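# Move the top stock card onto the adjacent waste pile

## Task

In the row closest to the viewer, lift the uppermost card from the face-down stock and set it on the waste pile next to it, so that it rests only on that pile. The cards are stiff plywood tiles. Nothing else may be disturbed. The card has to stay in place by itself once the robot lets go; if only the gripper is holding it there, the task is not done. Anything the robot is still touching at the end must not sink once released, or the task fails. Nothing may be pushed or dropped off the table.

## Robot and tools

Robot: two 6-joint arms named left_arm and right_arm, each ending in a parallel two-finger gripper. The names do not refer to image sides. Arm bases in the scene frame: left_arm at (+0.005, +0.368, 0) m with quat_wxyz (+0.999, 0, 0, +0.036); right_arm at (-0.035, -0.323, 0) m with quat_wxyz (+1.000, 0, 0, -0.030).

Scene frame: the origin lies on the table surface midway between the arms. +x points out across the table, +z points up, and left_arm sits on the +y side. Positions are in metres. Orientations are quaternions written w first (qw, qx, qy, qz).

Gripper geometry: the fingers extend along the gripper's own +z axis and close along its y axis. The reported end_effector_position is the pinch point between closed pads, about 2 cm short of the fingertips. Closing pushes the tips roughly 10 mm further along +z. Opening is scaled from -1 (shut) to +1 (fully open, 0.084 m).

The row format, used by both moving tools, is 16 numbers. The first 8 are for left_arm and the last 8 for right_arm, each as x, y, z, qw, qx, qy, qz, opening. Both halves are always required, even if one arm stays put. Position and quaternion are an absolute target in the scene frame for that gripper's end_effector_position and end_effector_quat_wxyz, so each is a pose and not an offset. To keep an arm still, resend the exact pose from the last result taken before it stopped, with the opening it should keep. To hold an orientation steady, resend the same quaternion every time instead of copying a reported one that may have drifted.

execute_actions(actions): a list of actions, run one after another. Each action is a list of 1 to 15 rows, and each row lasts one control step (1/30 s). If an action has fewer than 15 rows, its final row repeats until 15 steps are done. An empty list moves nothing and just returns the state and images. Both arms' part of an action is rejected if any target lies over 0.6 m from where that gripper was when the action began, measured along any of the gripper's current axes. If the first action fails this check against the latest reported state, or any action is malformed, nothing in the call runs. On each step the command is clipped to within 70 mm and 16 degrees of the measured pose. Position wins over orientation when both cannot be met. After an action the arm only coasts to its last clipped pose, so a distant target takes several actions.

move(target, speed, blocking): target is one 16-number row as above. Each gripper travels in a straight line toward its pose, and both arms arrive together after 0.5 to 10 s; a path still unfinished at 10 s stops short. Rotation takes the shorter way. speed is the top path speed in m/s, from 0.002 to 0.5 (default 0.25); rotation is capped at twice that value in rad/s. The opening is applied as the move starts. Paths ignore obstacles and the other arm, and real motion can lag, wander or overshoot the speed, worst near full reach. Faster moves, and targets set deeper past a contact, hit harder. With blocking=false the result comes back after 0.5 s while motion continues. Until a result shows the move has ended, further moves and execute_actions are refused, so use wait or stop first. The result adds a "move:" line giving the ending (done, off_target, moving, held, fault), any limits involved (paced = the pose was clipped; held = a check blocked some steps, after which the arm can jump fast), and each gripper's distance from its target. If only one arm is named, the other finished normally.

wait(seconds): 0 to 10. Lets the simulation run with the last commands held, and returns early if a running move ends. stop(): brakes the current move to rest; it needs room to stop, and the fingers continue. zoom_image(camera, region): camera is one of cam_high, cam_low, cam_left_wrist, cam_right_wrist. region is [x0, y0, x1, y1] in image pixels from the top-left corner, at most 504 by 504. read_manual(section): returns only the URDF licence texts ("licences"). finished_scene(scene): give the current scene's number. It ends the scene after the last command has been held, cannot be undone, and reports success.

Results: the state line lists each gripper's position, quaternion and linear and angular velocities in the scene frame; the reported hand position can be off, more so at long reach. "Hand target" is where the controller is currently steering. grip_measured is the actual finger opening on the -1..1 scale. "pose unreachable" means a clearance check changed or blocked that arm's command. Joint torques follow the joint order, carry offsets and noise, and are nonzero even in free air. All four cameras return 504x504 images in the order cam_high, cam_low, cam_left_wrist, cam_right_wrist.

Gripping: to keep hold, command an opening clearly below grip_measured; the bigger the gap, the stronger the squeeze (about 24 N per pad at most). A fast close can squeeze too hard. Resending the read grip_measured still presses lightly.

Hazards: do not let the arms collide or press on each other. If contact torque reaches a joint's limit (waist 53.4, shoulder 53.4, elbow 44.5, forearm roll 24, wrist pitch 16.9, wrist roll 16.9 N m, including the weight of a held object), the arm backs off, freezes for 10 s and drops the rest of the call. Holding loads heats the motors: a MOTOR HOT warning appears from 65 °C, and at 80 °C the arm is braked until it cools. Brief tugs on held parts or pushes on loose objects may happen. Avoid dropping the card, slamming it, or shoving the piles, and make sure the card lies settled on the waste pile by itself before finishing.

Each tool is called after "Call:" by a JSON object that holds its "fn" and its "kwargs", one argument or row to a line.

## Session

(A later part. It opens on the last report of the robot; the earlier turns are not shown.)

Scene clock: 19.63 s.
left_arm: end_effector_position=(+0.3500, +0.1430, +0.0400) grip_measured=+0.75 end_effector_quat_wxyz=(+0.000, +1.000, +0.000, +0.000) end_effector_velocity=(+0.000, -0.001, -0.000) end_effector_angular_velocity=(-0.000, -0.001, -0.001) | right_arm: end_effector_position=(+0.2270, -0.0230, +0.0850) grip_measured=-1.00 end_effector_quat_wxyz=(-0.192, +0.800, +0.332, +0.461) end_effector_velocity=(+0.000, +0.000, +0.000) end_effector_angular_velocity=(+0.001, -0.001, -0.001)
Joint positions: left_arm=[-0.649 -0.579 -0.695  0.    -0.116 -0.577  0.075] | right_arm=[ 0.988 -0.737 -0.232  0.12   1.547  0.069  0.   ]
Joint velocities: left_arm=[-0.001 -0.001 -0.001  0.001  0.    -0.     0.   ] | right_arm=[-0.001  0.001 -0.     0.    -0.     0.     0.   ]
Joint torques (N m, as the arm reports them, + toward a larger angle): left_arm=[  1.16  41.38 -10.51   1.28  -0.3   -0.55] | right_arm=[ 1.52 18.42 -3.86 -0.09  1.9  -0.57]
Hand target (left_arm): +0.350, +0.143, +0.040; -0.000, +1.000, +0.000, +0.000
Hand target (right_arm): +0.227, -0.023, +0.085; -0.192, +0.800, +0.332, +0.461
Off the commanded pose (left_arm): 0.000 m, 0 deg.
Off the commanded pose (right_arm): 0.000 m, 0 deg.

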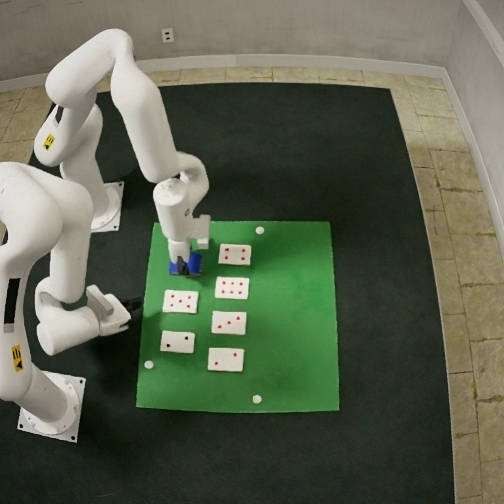

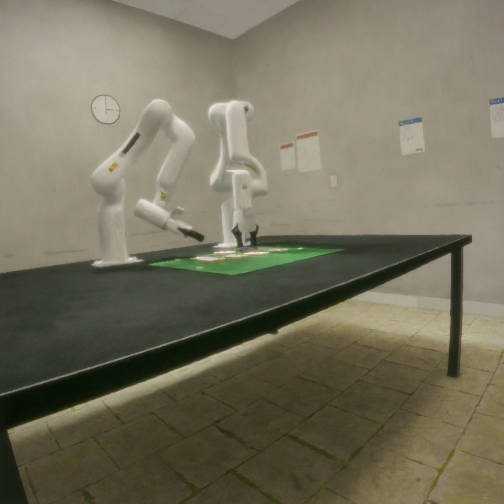

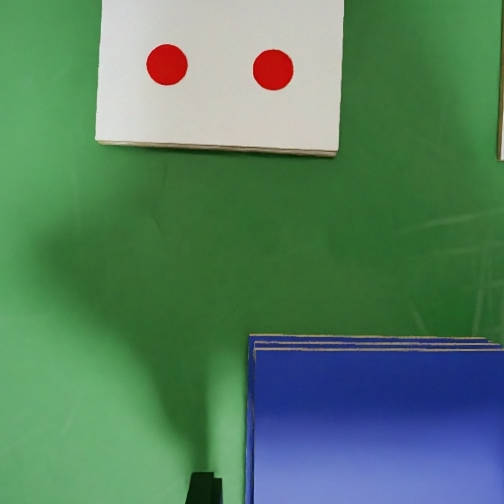

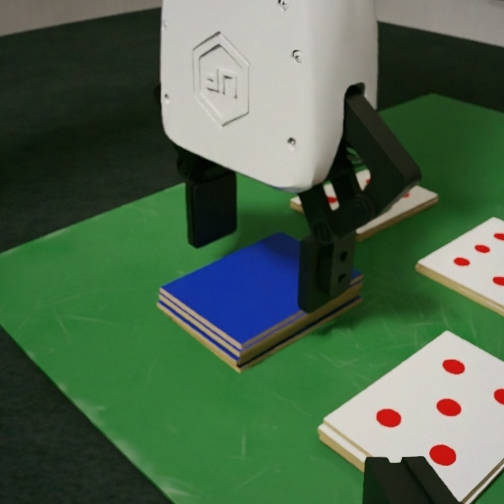

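Call:
{"fn": "zoom_image", "kwargs": {
  "camera": "cam_left_wrist",
  "region": [160, 320, 344, 504]
}}

Call:
{"fn": "zoom_image", "kwargs": {
  "camera": "cam_right_wrist",
  "region": [150, 170, 400, 380]
}}

Region (160, 320, 344, 504) of cam_left_wrist's 504x504 image, scaled by 2.739, with more detail than that image has.

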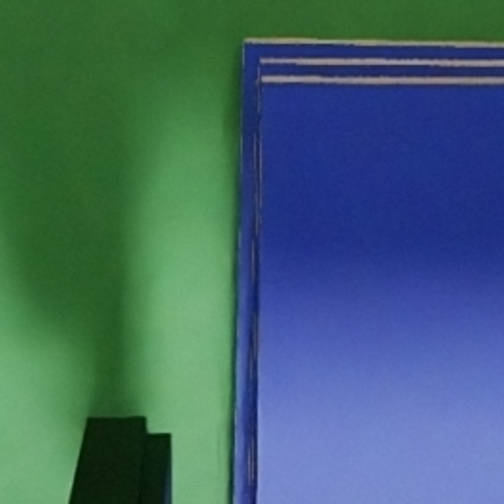

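Region (150, 170, 400, 380) of cam_right_wrist's 504x504 image, scaled by 2.016, with more detail than that image has; it fills the top 423 rows of this view, and the rest is white.

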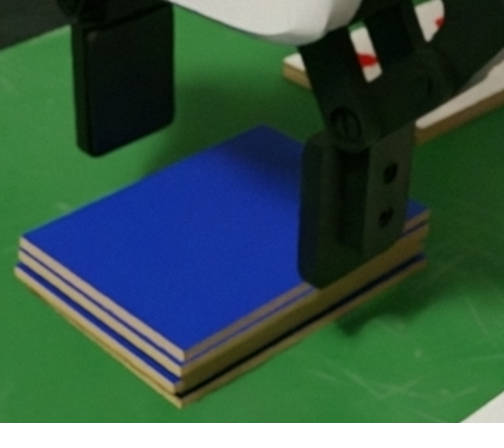

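Call:
{"fn": "execute_actions", "kwargs": {
  "actions": [
    [[0.35,0.142,0.040,0,1,0,0,0.75,0.227,-0.023,0.085,-0.192,0.798,0.331,0.460,-1],[0.35,0.141,0.0395,0,1,0,0,0.75,0.227,-0.023,0.085,-0.192,0.798,0.331,0.460,-1],[0.35,0.1405,0.039,0,1,0,0,0.75,0.227,-0.023,0.085,-0.192,0.798,0.331,0.460,-1],[0.35,0.1405,0.038,0,1,0,0,0.75,0.227,-0.023,0.085,-0.192,0.798,0.331,0.460,-1],[0.35,0.1405,0.037,0,1,0,0,0.75,0.227,-0.023,0.085,-0.192,0.798,0.331,0.460,-1],[0.35,0.1405,0.036,0,1,0,0,0.75,0.227,-0.023,0.085,-0.192,0.798,0.331,0.460,-1],[0.35,0.1405,0.035,0,1,0,0,0.75,0.227,-0.023,0.085,-0.192,0.798,0.331,0.460,-1],[0.35,0.1405,0.0345,0,1,0,0,0.75,0.227,-0.023,0.085,-0.192,0.798,0.331,0.460,-1]]
  ]
}}

Call:
{"fn": "zoom_image", "kwargs": {
  "camera": "cam_right_wrist",
  "region": [150, 170, 400, 380]
}}

Scene clock: 20.80 s.
left_arm: end_effector_position=(+0.3500, +0.1405, +0.0346) grip_measured=+0.75 end_effector_quat_wxyz=(-0.000, +1.000, +0.000, -0.000) end_effector_velocity=(+0.001, -0.000, -0.001) end_effector_angular_velocity=(-0.001, -0.001, +0.001) | right_arm: end_effector_position=(+0.2270, -0.0230, +0.0850) grip_measured=-1.00 end_effector_quat_wxyz=(-0.192, +0.800, +0.332, +0.461) end_effector_velocity=(-0.000, -0.000, -0.000) end_effector_angular_velocity=(-0.000, +0.001, -0.001)
Joint positions: left_arm=[-0.655 -0.596 -0.702 -0.    -0.106 -0.582  0.075] | right_arm=[ 0.988 -0.737 -0.232  0.12   1.547  0.069  0.   ]
Joint velocities: left_arm=[ 0.    -0.002 -0.001  0.001  0.003 -0.001 -0.   ] | right_arm=[ 0.    -0.001  0.     0.001  0.001  0.001  0.   ]
Joint torques (N m, as the arm reports them, + toward a larger angle): left_arm=[-0.11 41.77 -9.63  0.93 -0.55 -0.4 ] | right_arm=[ 3.16 20.32 -3.35 -0.34  1.76 -0.31]
Hand target (left_arm): +0.350, +0.140, +0.034; +0.000, +1.000, +0.000, -0.000
Hand target (right_arm): +0.227, -0.023, +0.085; -0.192, +0.800, +0.332, +0.461
Off the commanded pose (left_arm): 0.000 m, 0 deg.
Off the commanded pose (right_arm): 0.000 m, 0 deg.

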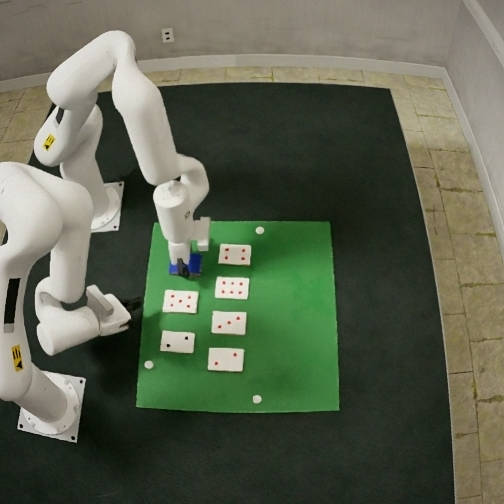

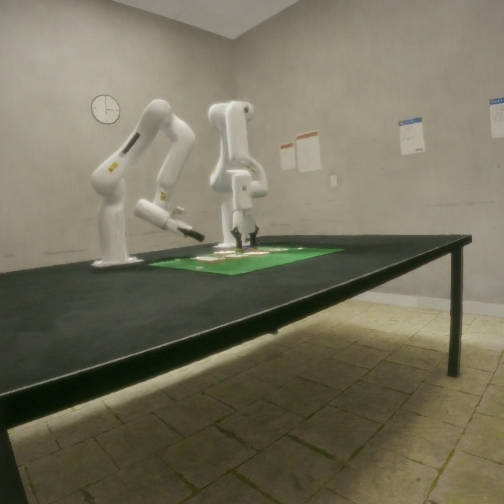

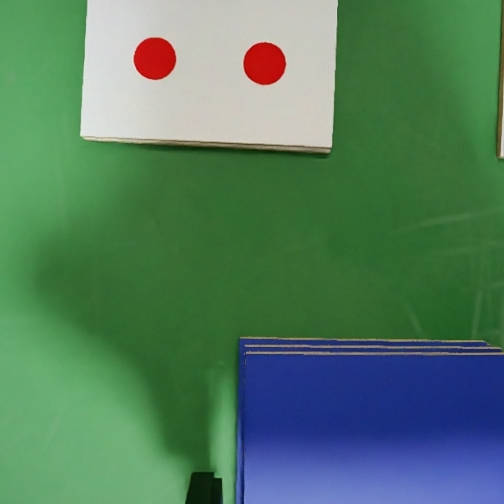

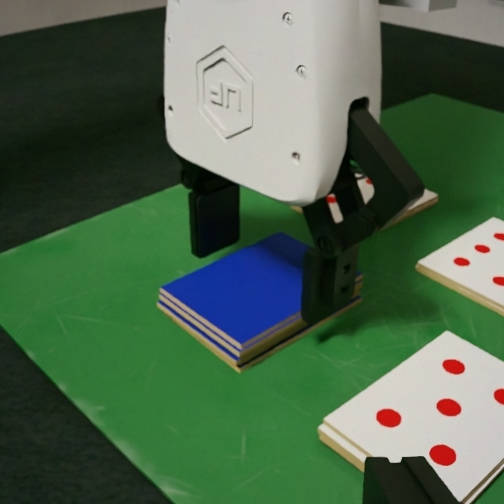

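Region (150, 170, 400, 380) of cam_right_wrist's 504x504 image, scaled by 2.016, with more detail than that image has; it fills the top 423 rows of this view, and the rest is white.

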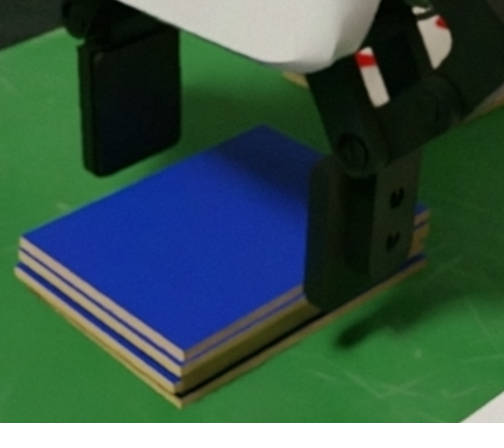

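Call:
{"fn": "execute_actions", "kwargs": {
  "actions": [
    [[0.35,0.1405,0.0345,0,1,0,0,0.71,0.227,-0.023,0.085,-0.192,0.798,0.331,0.460,-1],[0.35,0.1405,0.0345,0,1,0,0,0.67,0.227,-0.023,0.085,-0.192,0.798,0.331,0.460,-1],[0.35,0.1405,0.0345,0,1,0,0,0.63,0.227,-0.023,0.085,-0.192,0.798,0.331,0.460,-1],[0.35,0.1405,0.0345,0,1,0,0,0.59,0.227,-0.023,0.085,-0.192,0.798,0.331,0.460,-1],[0.35,0.1405,0.0345,0,1,0,0,0.55,0.227,-0.023,0.085,-0.192,0.798,0.331,0.460,-1],[0.35,0.1405,0.0345,0,1,0,0,0.52,0.227,-0.023,0.085,-0.192,0.798,0.331,0.460,-1],[0.35,0.1405,0.0345,0,1,0,0,0.49,0.227,-0.023,0.085,-0.192,0.798,0.331,0.460,-1],[0.35,0.1405,0.0345,0,1,0,0,0.46,0.227,-0.023,0.085,-0.192,0.798,0.331,0.460,-1],[0.35,0.1405,0.0345,0,1,0,0,0.42,0.227,-0.023,0.085,-0.192,0.798,0.331,0.460,-1],[0.35,0.1405,0.0345,0,1,0,0,0.38,0.227,-0.023,0.085,-0.192,0.798,0.331,0.460,-1],[0.35,0.1405,0.0345,0,1,0,0,0.33,0.227,-0.023,0.085,-0.192,0.798,0.331,0.460,-1],[0.35,0.1405,0.0345,0,1,0,0,0.28,0.227,-0.023,0.085,-0.192,0.798,0.331,0.460,-1],[0.35,0.1405,0.0345,0,1,0,0,0.22,0.227,-0.023,0.085,-0.192,0.798,0.331,0.460,-1],[0.35,0.1405,0.0345,0,1,0,0,0.15,0.227,-0.023,0.085,-0.192,0.798,0.331,0.460,-1]]
  ]
}}

Call:
{"fn": "zoom_image", "kwargs": {
  "camera": "cam_right_wrist",
  "region": [150, 170, 400, 380]
}}

Scene clock: 21.67 s.
left_arm: end_effector_position=(+0.3500, +0.1405, +0.0346) grip_measured=+0.46 end_effector_quat_wxyz=(-0.000, +1.000, -0.000, -0.000) end_effector_velocity=(-0.000, -0.000, -0.000) end_effector_angular_velocity=(-0.001, -0.001, -0.000) | right_arm: end_effector_position=(+0.2270, -0.0230, +0.0850) grip_measured=-1.00 end_effector_quat_wxyz=(-0.192, +0.800, +0.332, +0.461) end_effector_velocity=(+0.001, +0.000, +0.001) end_effector_angular_velocity=(+0.002, -0.003, -0.001)
Joint positions: left_arm=[-0.655 -0.596 -0.702  0.    -0.106 -0.582  0.063] | right_arm=[ 0.988 -0.737 -0.232  0.12   1.547  0.069  0.   ]
Joint velocities: left_arm=[-0.001 -0.     0.001 -0.001  0.002 -0.     0.   ] | right_arm=[-0.     0.002 -0.     0.002  0.002 -0.001  0.   ]
Joint torques (N m, as the arm reports them, + toward a larger angle): left_arm=[ 2.67 37.53 -9.41  1.25  0.17 -0.52] | right_arm=[ 5.04 19.91 -4.46  1.06  1.63 -0.52]
Hand target (left_arm): +0.350, +0.140, +0.035; -0.000, +1.000, -0.000, -0.000
Hand target (right_arm): +0.227, -0.023, +0.085; -0.192, +0.800, +0.332, +0.461
Off the commanded pose (left_arm): 0.000 m, 0 deg.
Off the commanded pose (right_arm): 0.000 m, 0 deg.

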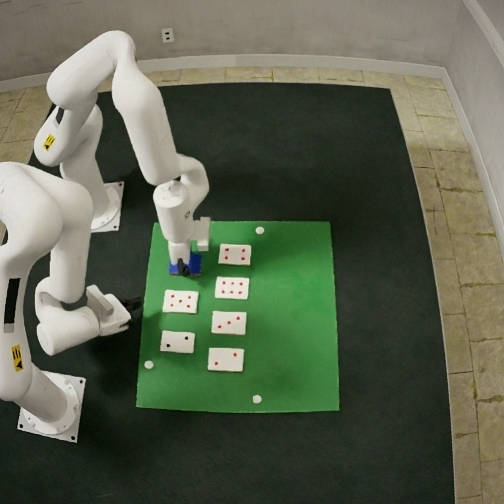

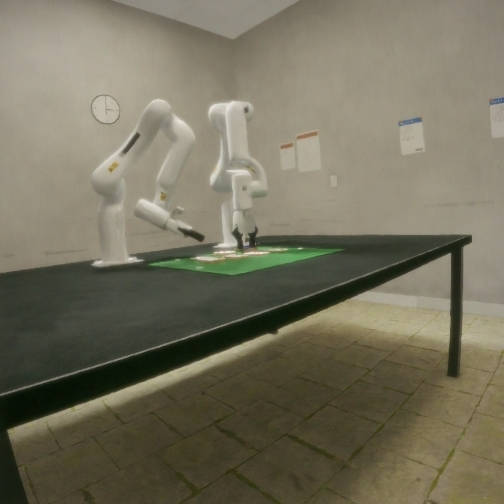

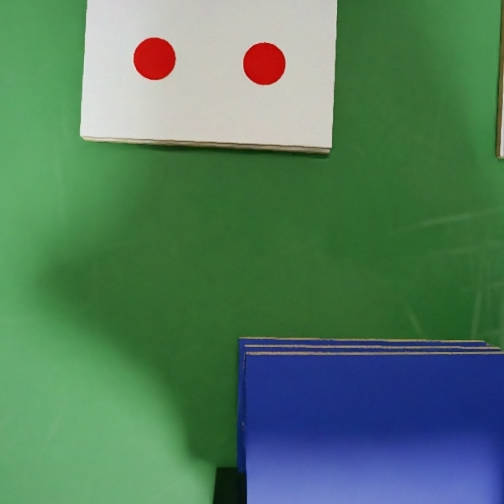

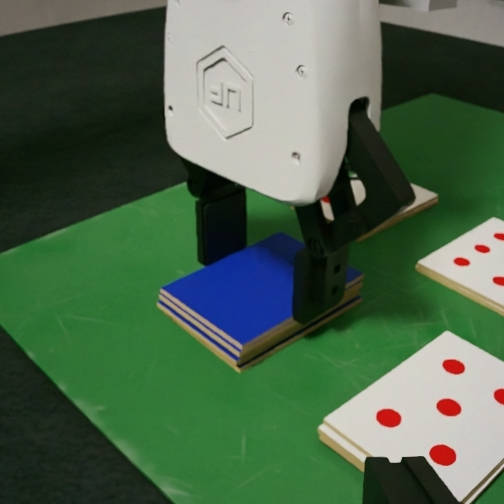

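Region (150, 170, 400, 380) of cam_right_wrist's 504x504 image, scaled by 2.016, with more detail than that image has; it fills the top 423 rows of this view, and the rest is white.

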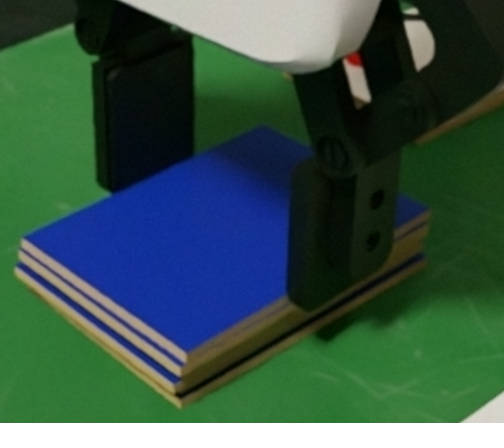

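Call:
{"fn": "execute_actions", "kwargs": {
  "actions": [
    [[0.35,0.1405,0.0345,0,1,0,0,0.05,0.227,-0.023,0.085,-0.192,0.798,0.331,0.460,-1],[0.35,0.1405,0.0345,0,1,0,0,-0.05,0.227,-0.023,0.085,-0.192,0.798,0.331,0.460,-1],[0.35,0.1405,0.0345,0,1,0,0,-0.15,0.227,-0.023,0.085,-0.192,0.798,0.331,0.460,-1],[0.35,0.1405,0.035,0,1,0,0,-0.2,0.227,-0.023,0.085,-0.192,0.798,0.331,0.460,-1],[0.35,0.1405,0.036,0,1,0,0,-0.2,0.227,-0.023,0.085,-0.192,0.798,0.331,0.460,-1],[0.35,0.1405,0.037,0,1,0,0,-0.2,0.227,-0.023,0.085,-0.192,0.798,0.331,0.460,-1],[0.35,0.1405,0.0385,0,1,0,0,-0.2,0.227,-0.023,0.085,-0.192,0.798,0.331,0.460,-1],[0.35,0.1405,0.040,0,1,0,0,-0.2,0.227,-0.023,0.085,-0.192,0.798,0.331,0.460,-1],[0.35,0.1405,0.042,0,1,0,0,-0.2,0.227,-0.023,0.085,-0.192,0.798,0.331,0.460,-1],[0.35,0.1405,0.044,0,1,0,0,-0.2,0.227,-0.023,0.085,-0.192,0.798,0.331,0.460,-1],[0.35,0.1405,0.046,0,1,0,0,-0.2,0.227,-0.023,0.085,-0.192,0.798,0.331,0.460,-1],[0.35,0.1405,0.048,0,1,0,0,-0.2,0.227,-0.023,0.085,-0.192,0.798,0.331,0.460,-1],[0.35,0.1405,0.050,0,1,0,0,-0.2,0.227,-0.023,0.085,-0.192,0.798,0.331,0.460,-1],[0.35,0.1405,0.051,0,1,0,0,-0.2,0.227,-0.023,0.085,-0.192,0.798,0.331,0.460,-1],[0.35,0.1405,0.052,0,1,0,0,-0.2,0.227,-0.023,0.085,-0.192,0.798,0.331,0.460,-1]]
  ]
}}

Call:
{"fn": "zoom_image", "kwargs": {
  "camera": "cam_right_wrist",
  "region": [130, 150, 410, 390]
}}

Scene clock: 22.53 s.
left_arm: end_effector_position=(+0.3501, +0.1405, +0.0473) grip_measured=+0.45 end_effector_quat_wxyz=(+0.000, +1.000, +0.000, +0.000) end_effector_velocity=(+0.001, -0.001, +0.051) end_effector_angular_velocity=(-0.003, -0.004, +0.000) | right_arm: end_effector_position=(+0.2270, -0.0230, +0.0850) grip_measured=-1.00 end_effector_quat_wxyz=(-0.192, +0.800, +0.332, +0.461) end_effector_velocity=(+0.000, +0.001, +0.001) end_effector_angular_velocity=(+0.003, -0.002, -0.001)
Joint positions: left_arm=[-0.655 -0.562 -0.695 -0.    -0.133 -0.582  0.063] | right_arm=[ 0.988 -0.737 -0.232  0.12   1.547  0.069  0.   ]
Joint velocities: left_arm=[ 0.     0.135  0.023 -0.001 -0.107  0.001  0.   ] | right_arm=[ 0.001  0.002 -0.     0.001  0.001  0.001  0.   ]
Joint torques (N m, as the arm reports them, + toward a larger angle): left_arm=[-1.03 40.3  -9.97  1.74 -0.48 -0.54] | right_arm=[ 2.12 24.84 -3.65  0.38  1.73 -0.35]
Hand target (left_arm): +0.350, +0.141, +0.052; +0.000, +1.000, -0.000, +0.000
Hand target (right_arm): +0.227, -0.023, +0.085; -0.192, +0.800, +0.332, +0.461
Off the commanded pose (left_arm): 0.005 m, 0 deg.
Off the commanded pose (right_arm): 0.000 m, 0 deg.

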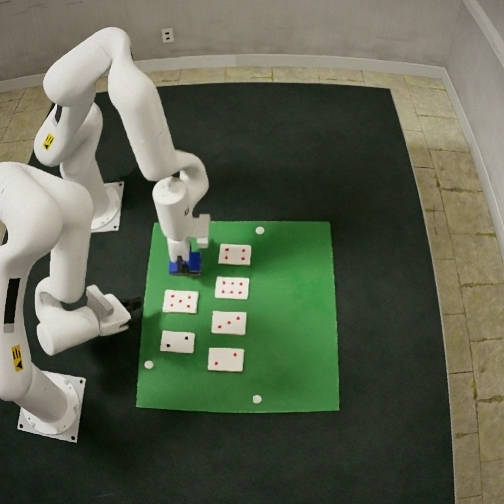

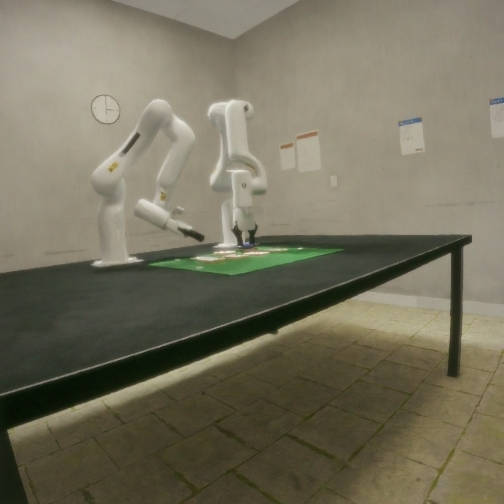

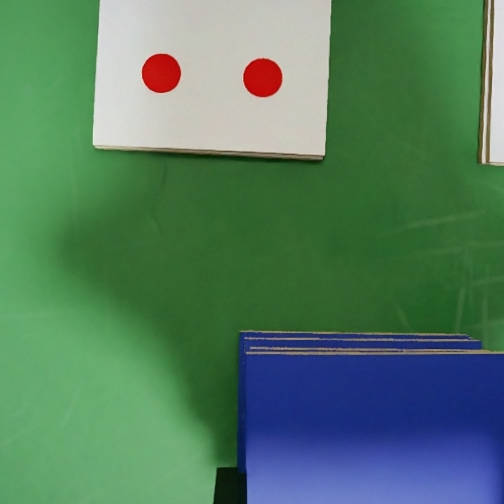

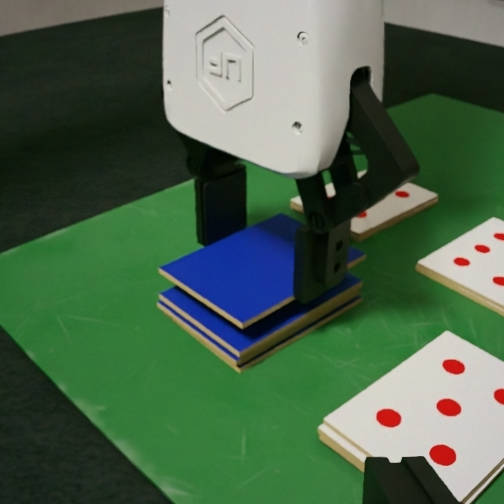

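Region (130, 150, 410, 390) of cam_right_wrist's 504x504 image, scaled by 1.800, with more detail than that image has; it fills the top 432 rows of this view, and the rest is white.

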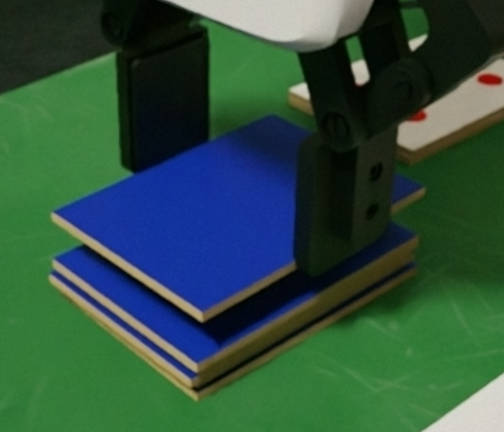

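Call:
{"fn": "move", "kwargs": {
  "target": [0.347,0.022,0.056,0,1,0,0,-0.2,0.209,-0.068,0.078,-0.080,0.884,0.164,0.431,-1],
  "speed": 0.15
}}

Scene clock: 25.50 s.
left_arm: end_effector_position=(+0.3468, +0.0219, +0.0562) grip_measured=+0.45 end_effector_quat_wxyz=(+0.000, +1.000, +0.000, -0.000) end_effector_velocity=(+0.001, -0.001, +0.001) end_effector_angular_velocity=(-0.001, -0.002, +0.001) | right_arm: end_effector_position=(+0.2085, -0.0676, +0.0777) grip_measured=-1.00 end_effector_quat_wxyz=(-0.080, +0.884, +0.164, +0.431) end_effector_velocity=(+0.000, +0.000, +0.001) end_effector_angular_velocity=(-0.000, -0.001, -0.006)
Joint positions: left_arm=[-0.863 -0.645 -0.898 -0.004 -0.253 -0.787  0.063] | right_arm=[ 1.303 -0.632 -0.219  0.706  1.202  0.338  0.   ]
Joint velocities: left_arm=[-0.001  0.    -0.003  0.004 -0.002 -0.006 -0.   ] | right_arm=[ 0.003  0.003 -0.002  0.009 -0.006 -0.001  0.   ]
Joint torques (N m, as the arm reports them, + toward a larger angle): left_arm=[  0.05  47.89 -11.34   1.39  -0.64  -0.32] | right_arm=[ 3.96 20.44 -6.37  0.18  1.64 -0.54]
Hand target (left_arm): +0.347, +0.022, +0.056; +0.000, +1.000, -0.000, -0.000
Hand target (right_arm): +0.208, -0.068, +0.078; -0.080, +0.884, +0.164, +0.431
Off the commanded pose (left_arm): 0.000 m, 0 deg.
Off the commanded pose (right_arm): 0.001 m, 0 deg.
move: done

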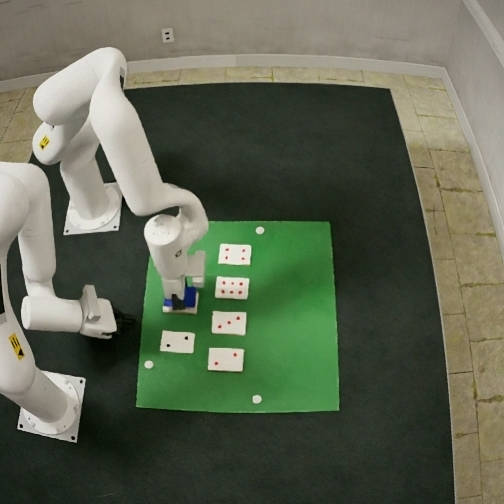

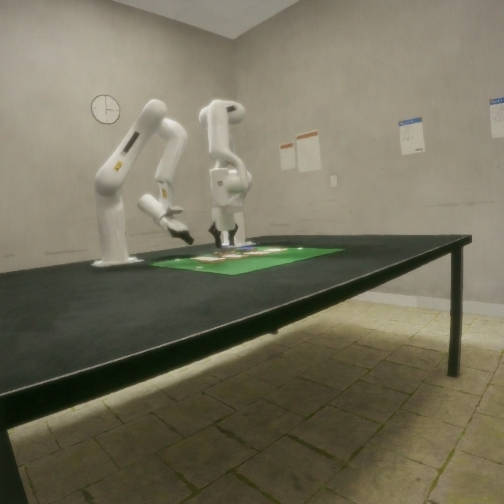

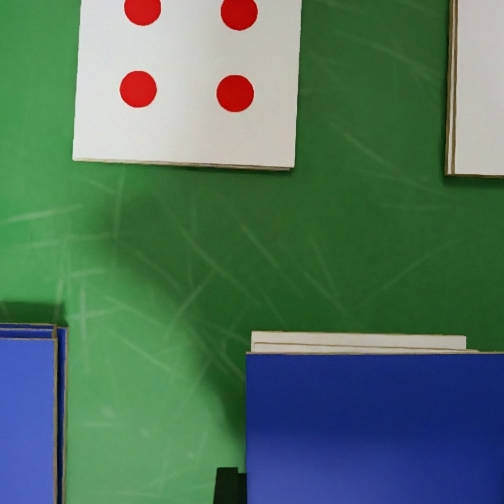

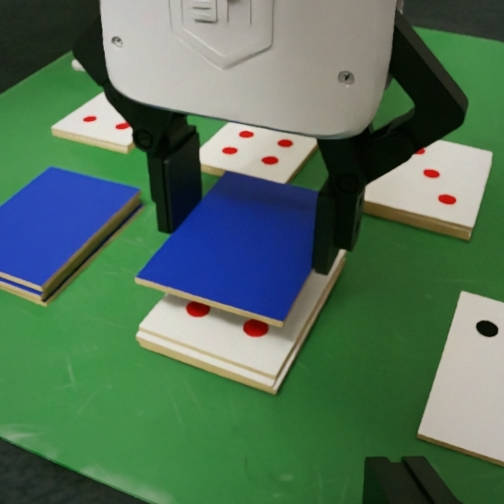

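Call:
{"fn": "zoom_image", "kwargs": {
  "camera": "cam_left_wrist",
  "region": [200, 310, 504, 420]
}}

Call:
{"fn": "zoom_image", "kwargs": {
  "camera": "cam_right_wrist",
  "region": [110, 160, 390, 410]
}}

Region (200, 310, 504, 420) of cam_left_wrist's 504x504 image, scaled by 1.658, with more detail than that image has; it fills the top 182 rows of this view, and the rest is white.

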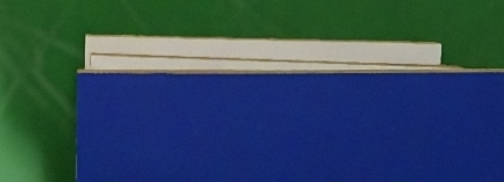

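Region (110, 160, 390, 410) of cam_right_wrist's 504x504 image, scaled by 1.800, with more detail than that image has; it fills the top 450 rows of this view, and the rest is white.

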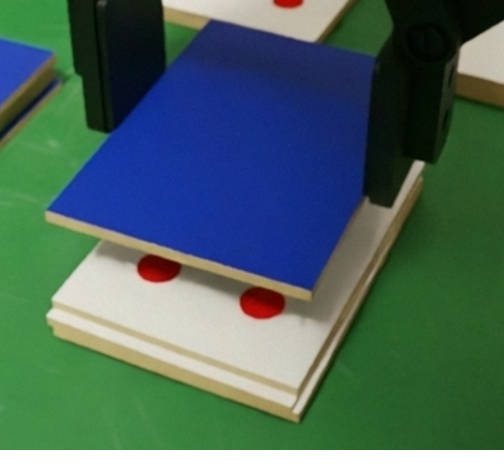

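Call:
{"fn": "move", "kwargs": {
  "target": [0.3445,0.021,0.037,0,1,0,0,-0.2,0.209,-0.068,0.078,-0.080,0.884,0.164,0.431,-1],
  "speed": 0.03
}}

Call:
{"fn": "zoom_image", "kwargs": {
  "camera": "cam_right_wrist",
  "region": [110, 160, 390, 410]
}}

Scene clock: 27.13 s.
left_arm: end_effector_position=(+0.3446, +0.0210, +0.0371) grip_measured=+0.45 end_effector_quat_wxyz=(+0.000, +1.000, +0.000, +0.000) end_effector_velocity=(-0.000, -0.000, -0.001) end_effector_angular_velocity=(+0.001, +0.000, -0.000) | right_arm: end_effector_position=(+0.2090, -0.0680, +0.0780) grip_measured=-1.00 end_effector_quat_wxyz=(-0.080, +0.884, +0.164, +0.431) end_effector_velocity=(+0.000, -0.000, +0.000) end_effector_angular_velocity=(+0.001, -0.000, -0.002)
Joint positions: left_arm=[-0.868 -0.687 -0.903  0.    -0.216 -0.796  0.063] | right_arm=[ 1.301 -0.631 -0.218  0.704  1.201  0.336  0.   ]
Joint velocities: left_arm=[-0.001 -0.003 -0.001  0.     0.001 -0.001  0.   ] | right_arm=[-0.001  0.    -0.     0.001  0.     0.002  0.   ]
Joint torques (N m, as the arm reports them, + toward a larger angle): left_arm=[  0.35  47.44 -11.2    1.25  -0.6   -0.48] | right_arm=[ 1.17 19.69 -6.59  0.78  1.38 -0.58]
Hand target (left_arm): +0.345, +0.021, +0.037; -0.000, +1.000, +0.000, +0.000
Hand target (right_arm): +0.209, -0.068, +0.078; -0.080, +0.884, +0.164, +0.431
Off the commanded pose (left_arm): 0.000 m, 0 deg.
Off the commanded pose (right_arm): 0.000 m, 0 deg.
move: done

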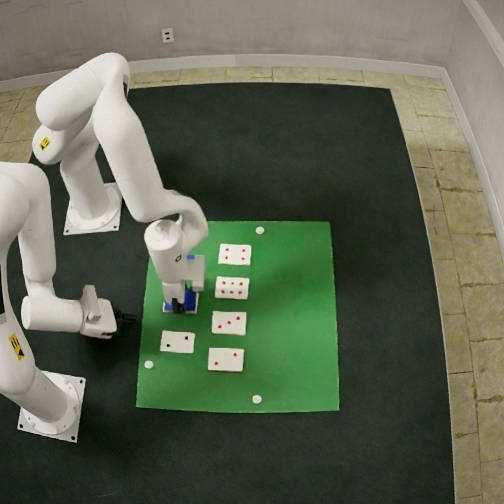

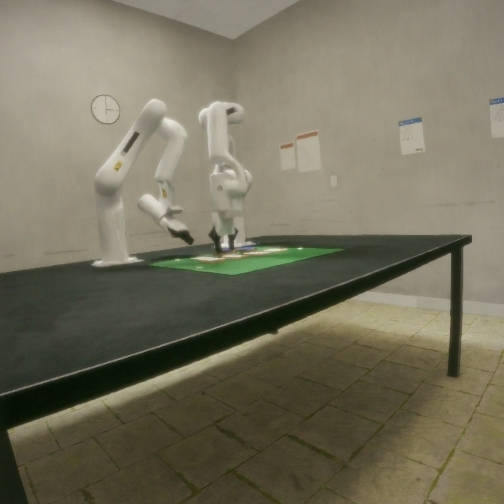

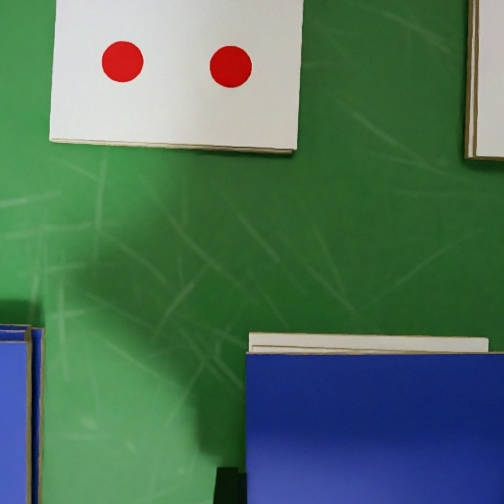

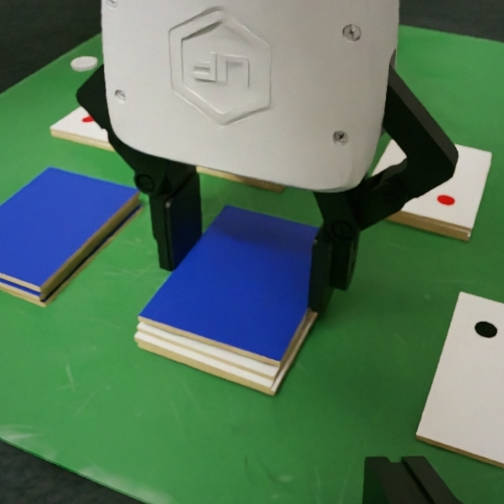

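Region (110, 160, 390, 410) of cam_right_wrist's 504x504 image, scaled by 1.800, with more detail than that image has; it fills the top 450 rows of this view, and the rest is white.

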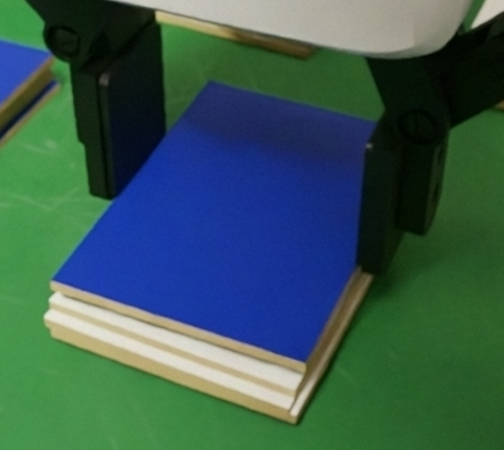

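Call:
{"fn": "execute_actions", "kwargs": {
  "actions": [
    [[0.3445,0.021,0.036,0,1,0,0,-0.2,0.209,-0.068,0.078,-0.080,0.884,0.164,0.431,-1],[0.3445,0.021,0.0355,0,1,0,0,-0.2,0.209,-0.068,0.078,-0.080,0.884,0.164,0.431,-1],[0.3445,0.021,0.035,0,1,0,0,-0.2,0.209,-0.068,0.078,-0.080,0.884,0.164,0.431,-1],[0.3445,0.021,0.0345,0,1,0,0,-0.2,0.209,-0.068,0.078,-0.080,0.884,0.164,0.431,-1],[0.3445,0.021,0.034,0,1,0,0,-0.2,0.209,-0.068,0.078,-0.080,0.884,0.164,0.431,-1],[0.3445,0.021,0.0335,0,1,0,0,-0.2,0.209,-0.068,0.078,-0.080,0.884,0.164,0.431,-1],[0.3445,0.021,0.033,0,1,0,0,-0.2,0.209,-0.068,0.078,-0.080,0.884,0.164,0.431,-1],[0.3445,0.021,0.0325,0,1,0,0,-0.2,0.209,-0.068,0.078,-0.080,0.884,0.164,0.431,-1],[0.3445,0.021,0.032,0,1,0,0,-0.2,0.209,-0.068,0.078,-0.080,0.884,0.164,0.431,-1]]
  ]
}}

Call:
{"fn": "zoom_image", "kwargs": {
  "camera": "cam_right_wrist",
  "region": [110, 230, 390, 410]
}}

Scene clock: 27.93 s.
left_arm: end_effector_position=(+0.3445, +0.0210, +0.0321) grip_measured=+0.45 end_effector_quat_wxyz=(-0.000, +1.000, -0.000, -0.000) end_effector_velocity=(+0.001, -0.001, -0.000) end_effector_angular_velocity=(-0.002, -0.001, +0.001) | right_arm: end_effector_position=(+0.2090, -0.0680, +0.0780) grip_measured=-1.00 end_effector_quat_wxyz=(-0.080, +0.884, +0.164, +0.431) end_effector_velocity=(+0.000, +0.001, +0.001) end_effector_angular_velocity=(+0.003, +0.000, -0.001)
Joint positions: left_arm=[-0.868 -0.699 -0.906  0.    -0.207 -0.796  0.063] | right_arm=[ 1.301 -0.631 -0.218  0.704  1.201  0.336  0.   ]
Joint velocities: left_arm=[ 0.    -0.001 -0.001 -0.001  0.002  0.     0.   ] | right_arm=[-0.     0.003 -0.    -0.001 -0.001  0.     0.   ]
Joint torques (N m, as the arm reports them, + toward a larger angle): left_arm=[  1.71  48.03 -10.65   1.27  -0.41  -0.43] | right_arm=[ 1.19 20.54 -7.08  0.3   1.52 -0.63]
Hand target (left_arm): +0.345, +0.021, +0.032; -0.000, +1.000, +0.000, +0.000
Hand target (right_arm): +0.209, -0.068, +0.078; -0.080, +0.884, +0.164, +0.431
Off the commanded pose (left_arm): 0.000 m, 0 deg.
Off the commanded pose (right_arm): 0.000 m, 0 deg.

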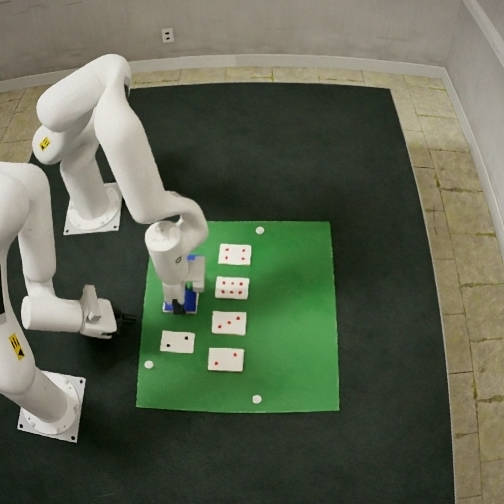

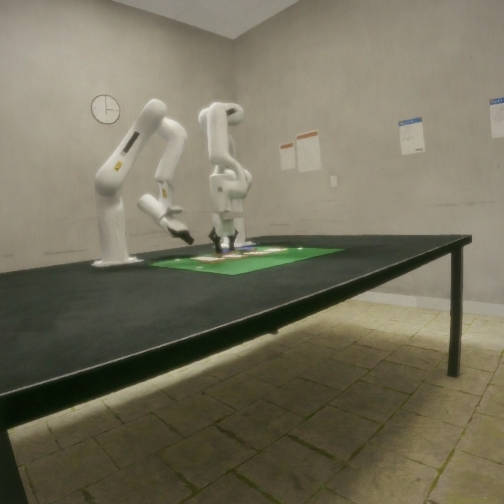

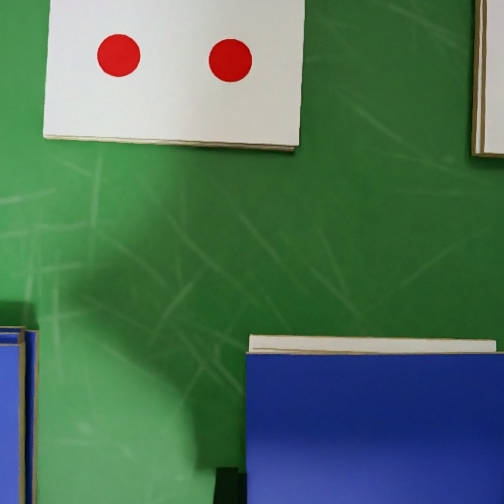

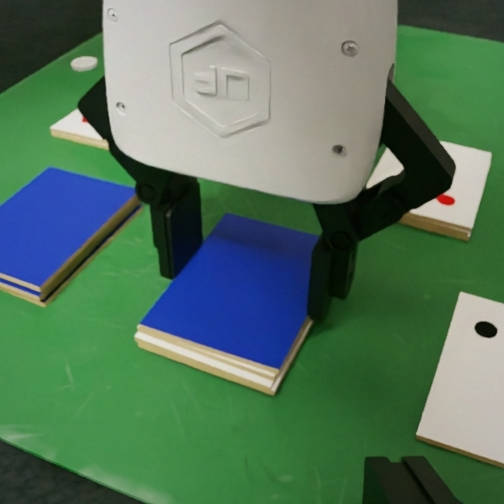

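Region (110, 230, 390, 410) of cam_right_wrist's 504x504 image, scaled by 1.800, with more detail than that image has; it fills the top 324 rows of this view, and the rest is white.

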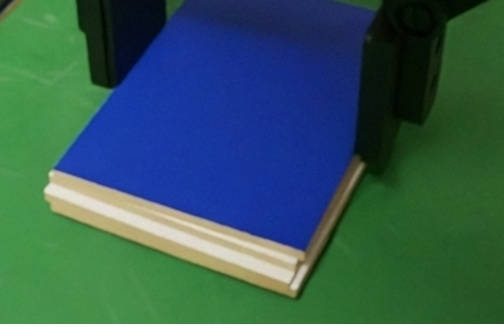

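Call:
{"fn": "execute_actions", "kwargs": {
  "actions": [
    [[0.3445,0.021,0.0317,0,1,0,0,-0.2,0.209,-0.068,0.078,-0.080,0.884,0.164,0.431,-1],[0.3445,0.021,0.0314,0,1,0,0,-0.2,0.209,-0.068,0.078,-0.080,0.884,0.164,0.431,-1],[0.3445,0.021,0.0311,0,1,0,0,-0.2,0.209,-0.068,0.078,-0.080,0.884,0.164,0.431,-1],[0.3445,0.021,0.0308,0,1,0,0,-0.2,0.209,-0.068,0.078,-0.080,0.884,0.164,0.431,-1]]
  ]
}}

Call:
{"fn": "zoom_image", "kwargs": {
  "camera": "cam_right_wrist",
  "region": [110, 230, 390, 410]
}}

Scene clock: 28.57 s.
left_arm: end_effector_position=(+0.3446, +0.0210, +0.0310) grip_measured=+0.46 end_effector_quat_wxyz=(-0.000, +1.000, -0.000, +0.000) end_effector_velocity=(+0.001, -0.001, +0.000) end_effector_angular_velocity=(-0.002, -0.002, +0.000) | right_arm: end_effector_position=(+0.2090, -0.0680, +0.0780) grip_measured=-1.00 end_effector_quat_wxyz=(-0.080, +0.884, +0.164, +0.431) end_effector_velocity=(-0.000, -0.000, -0.001) end_effector_angular_velocity=(-0.002, +0.001, -0.000)
Joint positions: left_arm=[-0.868 -0.701 -0.906  0.    -0.205 -0.795  0.063] | right_arm=[ 1.301 -0.631 -0.218  0.704  1.201  0.336  0.   ]
Joint velocities: left_arm=[-0.     0.001 -0.001 -0.     0.001 -0.     0.   ] | right_arm=[-0.    -0.001  0.     0.    -0.002 -0.     0.   ]
Joint torques (N m, as the arm reports them, + toward a larger angle): left_arm=[ -1.92  35.26 -10.47   1.35   1.31  -0.64] | right_arm=[ 2.82 20.86 -5.95  0.56  1.49 -0.23]
Hand target (left_arm): +0.345, +0.021, +0.031; -0.000, +1.000, +0.000, +0.000
Hand target (right_arm): +0.209, -0.068, +0.078; -0.080, +0.884, +0.164, +0.431
Off the commanded pose (left_arm): 0.000 m, 0 deg.
Off the commanded pose (right_arm): 0.000 m, 0 deg.

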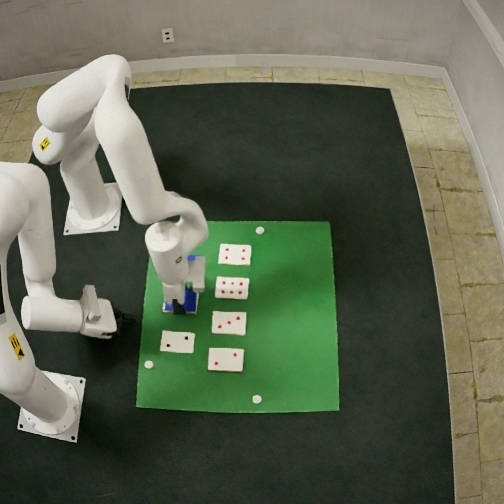

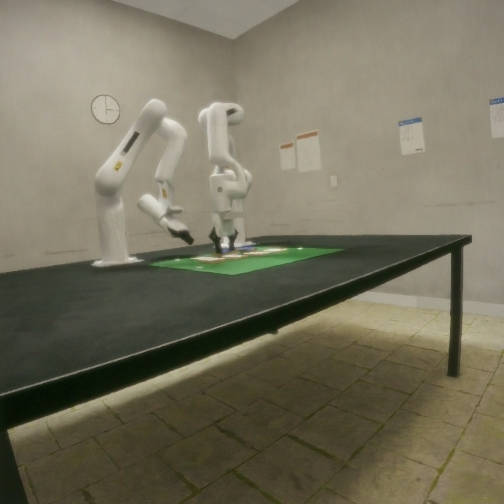

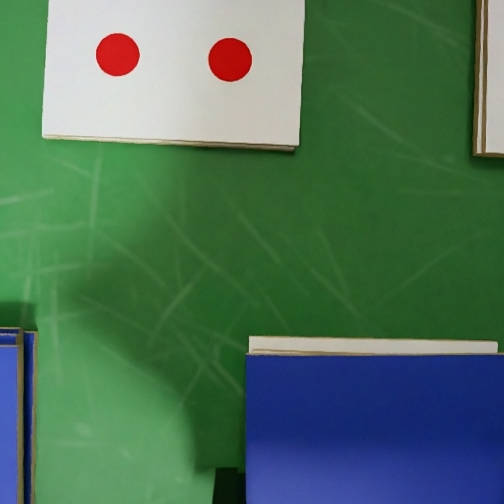

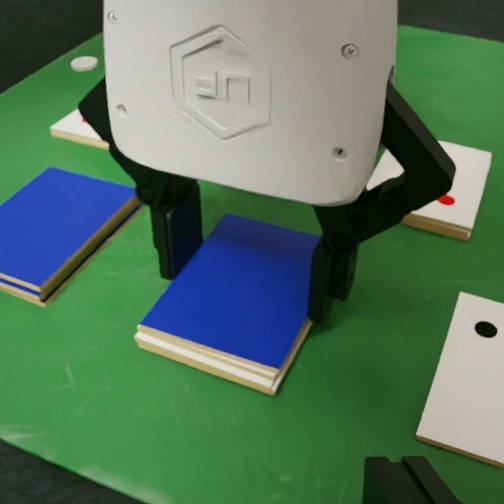

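Region (110, 230, 390, 410) of cam_right_wrist's 504x504 image, scaled by 1.800, with more detail than that image has; it fills the top 324 rows of this view, and the rest is white.

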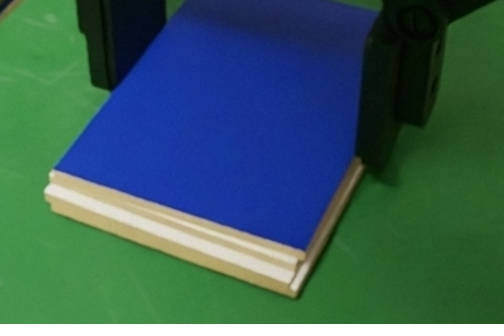

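Contact. Relieve slightly, open, then lift away.

Call:
{"fn": "execute_actions", "kwargs": {
  "actions": [
    [[0.3445,0.021,0.0312,0,1,0,0,-0.1,0.209,-0.068,0.078,-0.080,0.884,0.164,0.431,-1],[0.3445,0.021,0.0313,0,1,0,0,0.1,0.209,-0.068,0.078,-0.080,0.884,0.164,0.431,-1],[0.3445,0.021,0.0313,0,1,0,0,0.25,0.209,-0.068,0.078,-0.080,0.884,0.164,0.431,-1],[0.3445,0.021,0.0313,0,1,0,0,0.38,0.209,-0.068,0.078,-0.080,0.884,0.164,0.431,-1],[0.3445,0.021,0.0313,0,1,0,0,0.46,0.209,-0.068,0.078,-0.080,0.884,0.164,0.431,-1],[0.3445,0.021,0.0313,0,1,0,0,0.52,0.209,-0.068,0.078,-0.080,0.884,0.164,0.431,-1],[0.3445,0.021,0.0313,0,1,0,0,0.58,0.209,-0.068,0.078,-0.080,0.884,0.164,0.431,-1],[0.3445,0.021,0.0313,0,1,0,0,0.66,0.209,-0.068,0.078,-0.080,0.884,0.164,0.431,-1],[0.3445,0.021,0.0313,0,1,0,0,0.75,0.209,-0.068,0.078,-0.080,0.884,0.164,0.431,-1],[0.3445,0.021,0.0313,0,1,0,0,0.85,0.209,-0.068,0.078,-0.080,0.884,0.164,0.431,-1]],
    [[0.3445,0.021,0.034,0,1,0,0,0.85,0.209,-0.068,0.078,-0.080,0.884,0.164,0.431,-1],[0.3445,0.021,0.038,0,1,0,0,0.85,0.209,-0.068,0.078,-0.080,0.884,0.164,0.431,-1],[0.3445,0.021,0.043,0,1,0,0,0.85,0.209,-0.068,0.078,-0.080,0.884,0.164,0.431,-1],[0.3445,0.021,0.049,0,1,0,0,0.85,0.209,-0.068,0.078,-0.080,0.884,0.164,0.431,-1],[0.3445,0.021,0.056,0,1,0,0,0.85,0.209,-0.068,0.078,-0.080,0.884,0.164,0.431,-1],[0.3445,0.021,0.063,0,1,0,0,0.85,0.209,-0.068,0.078,-0.080,0.884,0.164,0.431,-1],[0.3445,0.021,0.070,0,1,0,0,0.85,0.209,-0.068,0.078,-0.080,0.884,0.164,0.431,-1],[0.3445,0.021,0.077,0,1,0,0,0.85,0.209,-0.068,0.078,-0.080,0.884,0.164,0.431,-1],[0.3445,0.021,0.083,0,1,0,0,0.85,0.209,-0.068,0.078,-0.080,0.884,0.164,0.431,-1],[0.3445,0.021,0.088,0,1,0,0,0.85,0.209,-0.068,0.078,-0.080,0.884,0.164,0.431,-1],[0.3445,0.021,0.090,0,1,0,0,0.85,0.209,-0.068,0.078,-0.080,0.884,0.164,0.431,-1]]
  ]
}}

Scene clock: 30.10 s.
left_arm: end_effector_position=(+0.3450, +0.0205, +0.0877) grip_measured=+0.85 end_effector_quat_wxyz=(+0.001, +1.000, -0.000, +0.001) end_effector_velocity=(-0.006, +0.005, +0.038) end_effector_angular_velocity=(+0.014, +0.014, +0.000) | right_arm: end_effector_position=(+0.2090, -0.0680, +0.0780) grip_measured=-1.00 end_effector_quat_wxyz=(-0.080, +0.884, +0.164, +0.431) end_effector_velocity=(-0.000, -0.000, -0.001) end_effector_angular_velocity=(-0.001, +0.001, +0.001)
Joint positions: left_arm=[-0.868 -0.574 -0.886 -0.    -0.31  -0.795  0.078] | right_arm=[ 1.301 -0.631 -0.218  0.704  1.201  0.336  0.   ]
Joint velocities: left_arm=[-0.001  0.089  0.018 -0.002 -0.091  0.    -0.   ] | right_arm=[-0.    -0.001 -0.    -0.001 -0.    -0.     0.   ]
Joint torques (N m, as the arm reports them, + toward a larger angle): left_arm=[  0.85  37.98 -12.18   0.76  -0.45  -0.51] | right_arm=[ 3.06 22.02 -6.21  1.14  1.24 -0.21]
Hand target (left_arm): +0.344, +0.021, +0.090; +0.000, +1.000, -0.000, -0.000
Hand target (right_arm): +0.209, -0.068, +0.078; -0.080, +0.884, +0.164, +0.431
Off the commanded pose (left_arm): 0.002 m, 0 deg.
Off the commanded pose (right_arm): 0.000 m, 0 deg.

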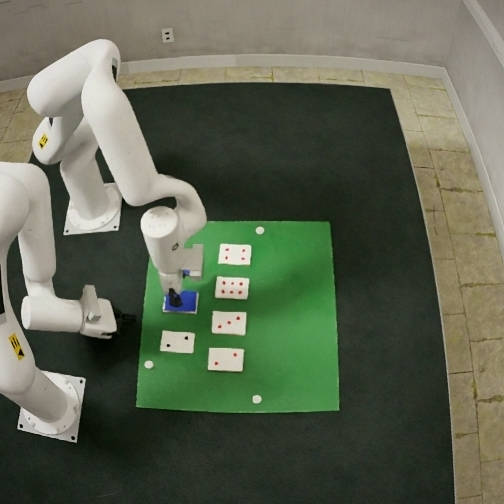

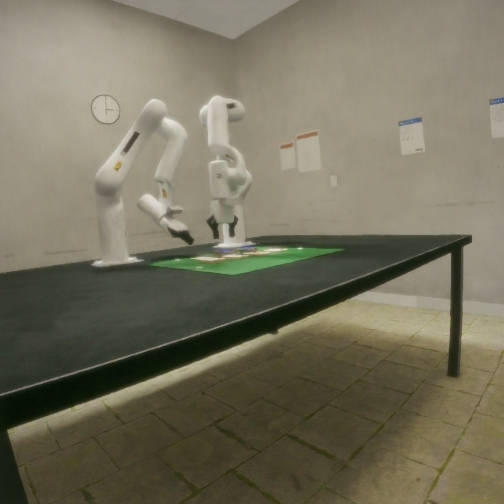

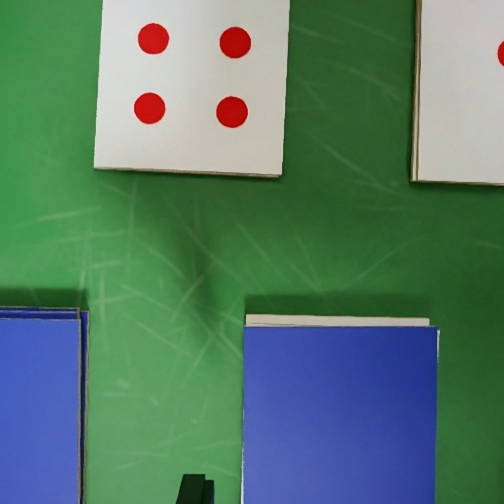

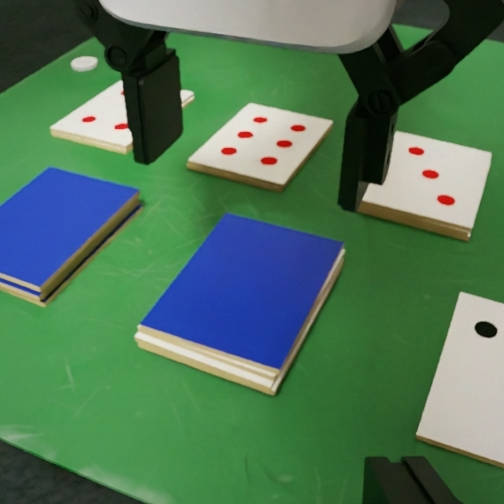

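Call:
{"fn": "finished_scene", "kwargs": {
  "scene": 1
}}

The scene is finished: the task was done.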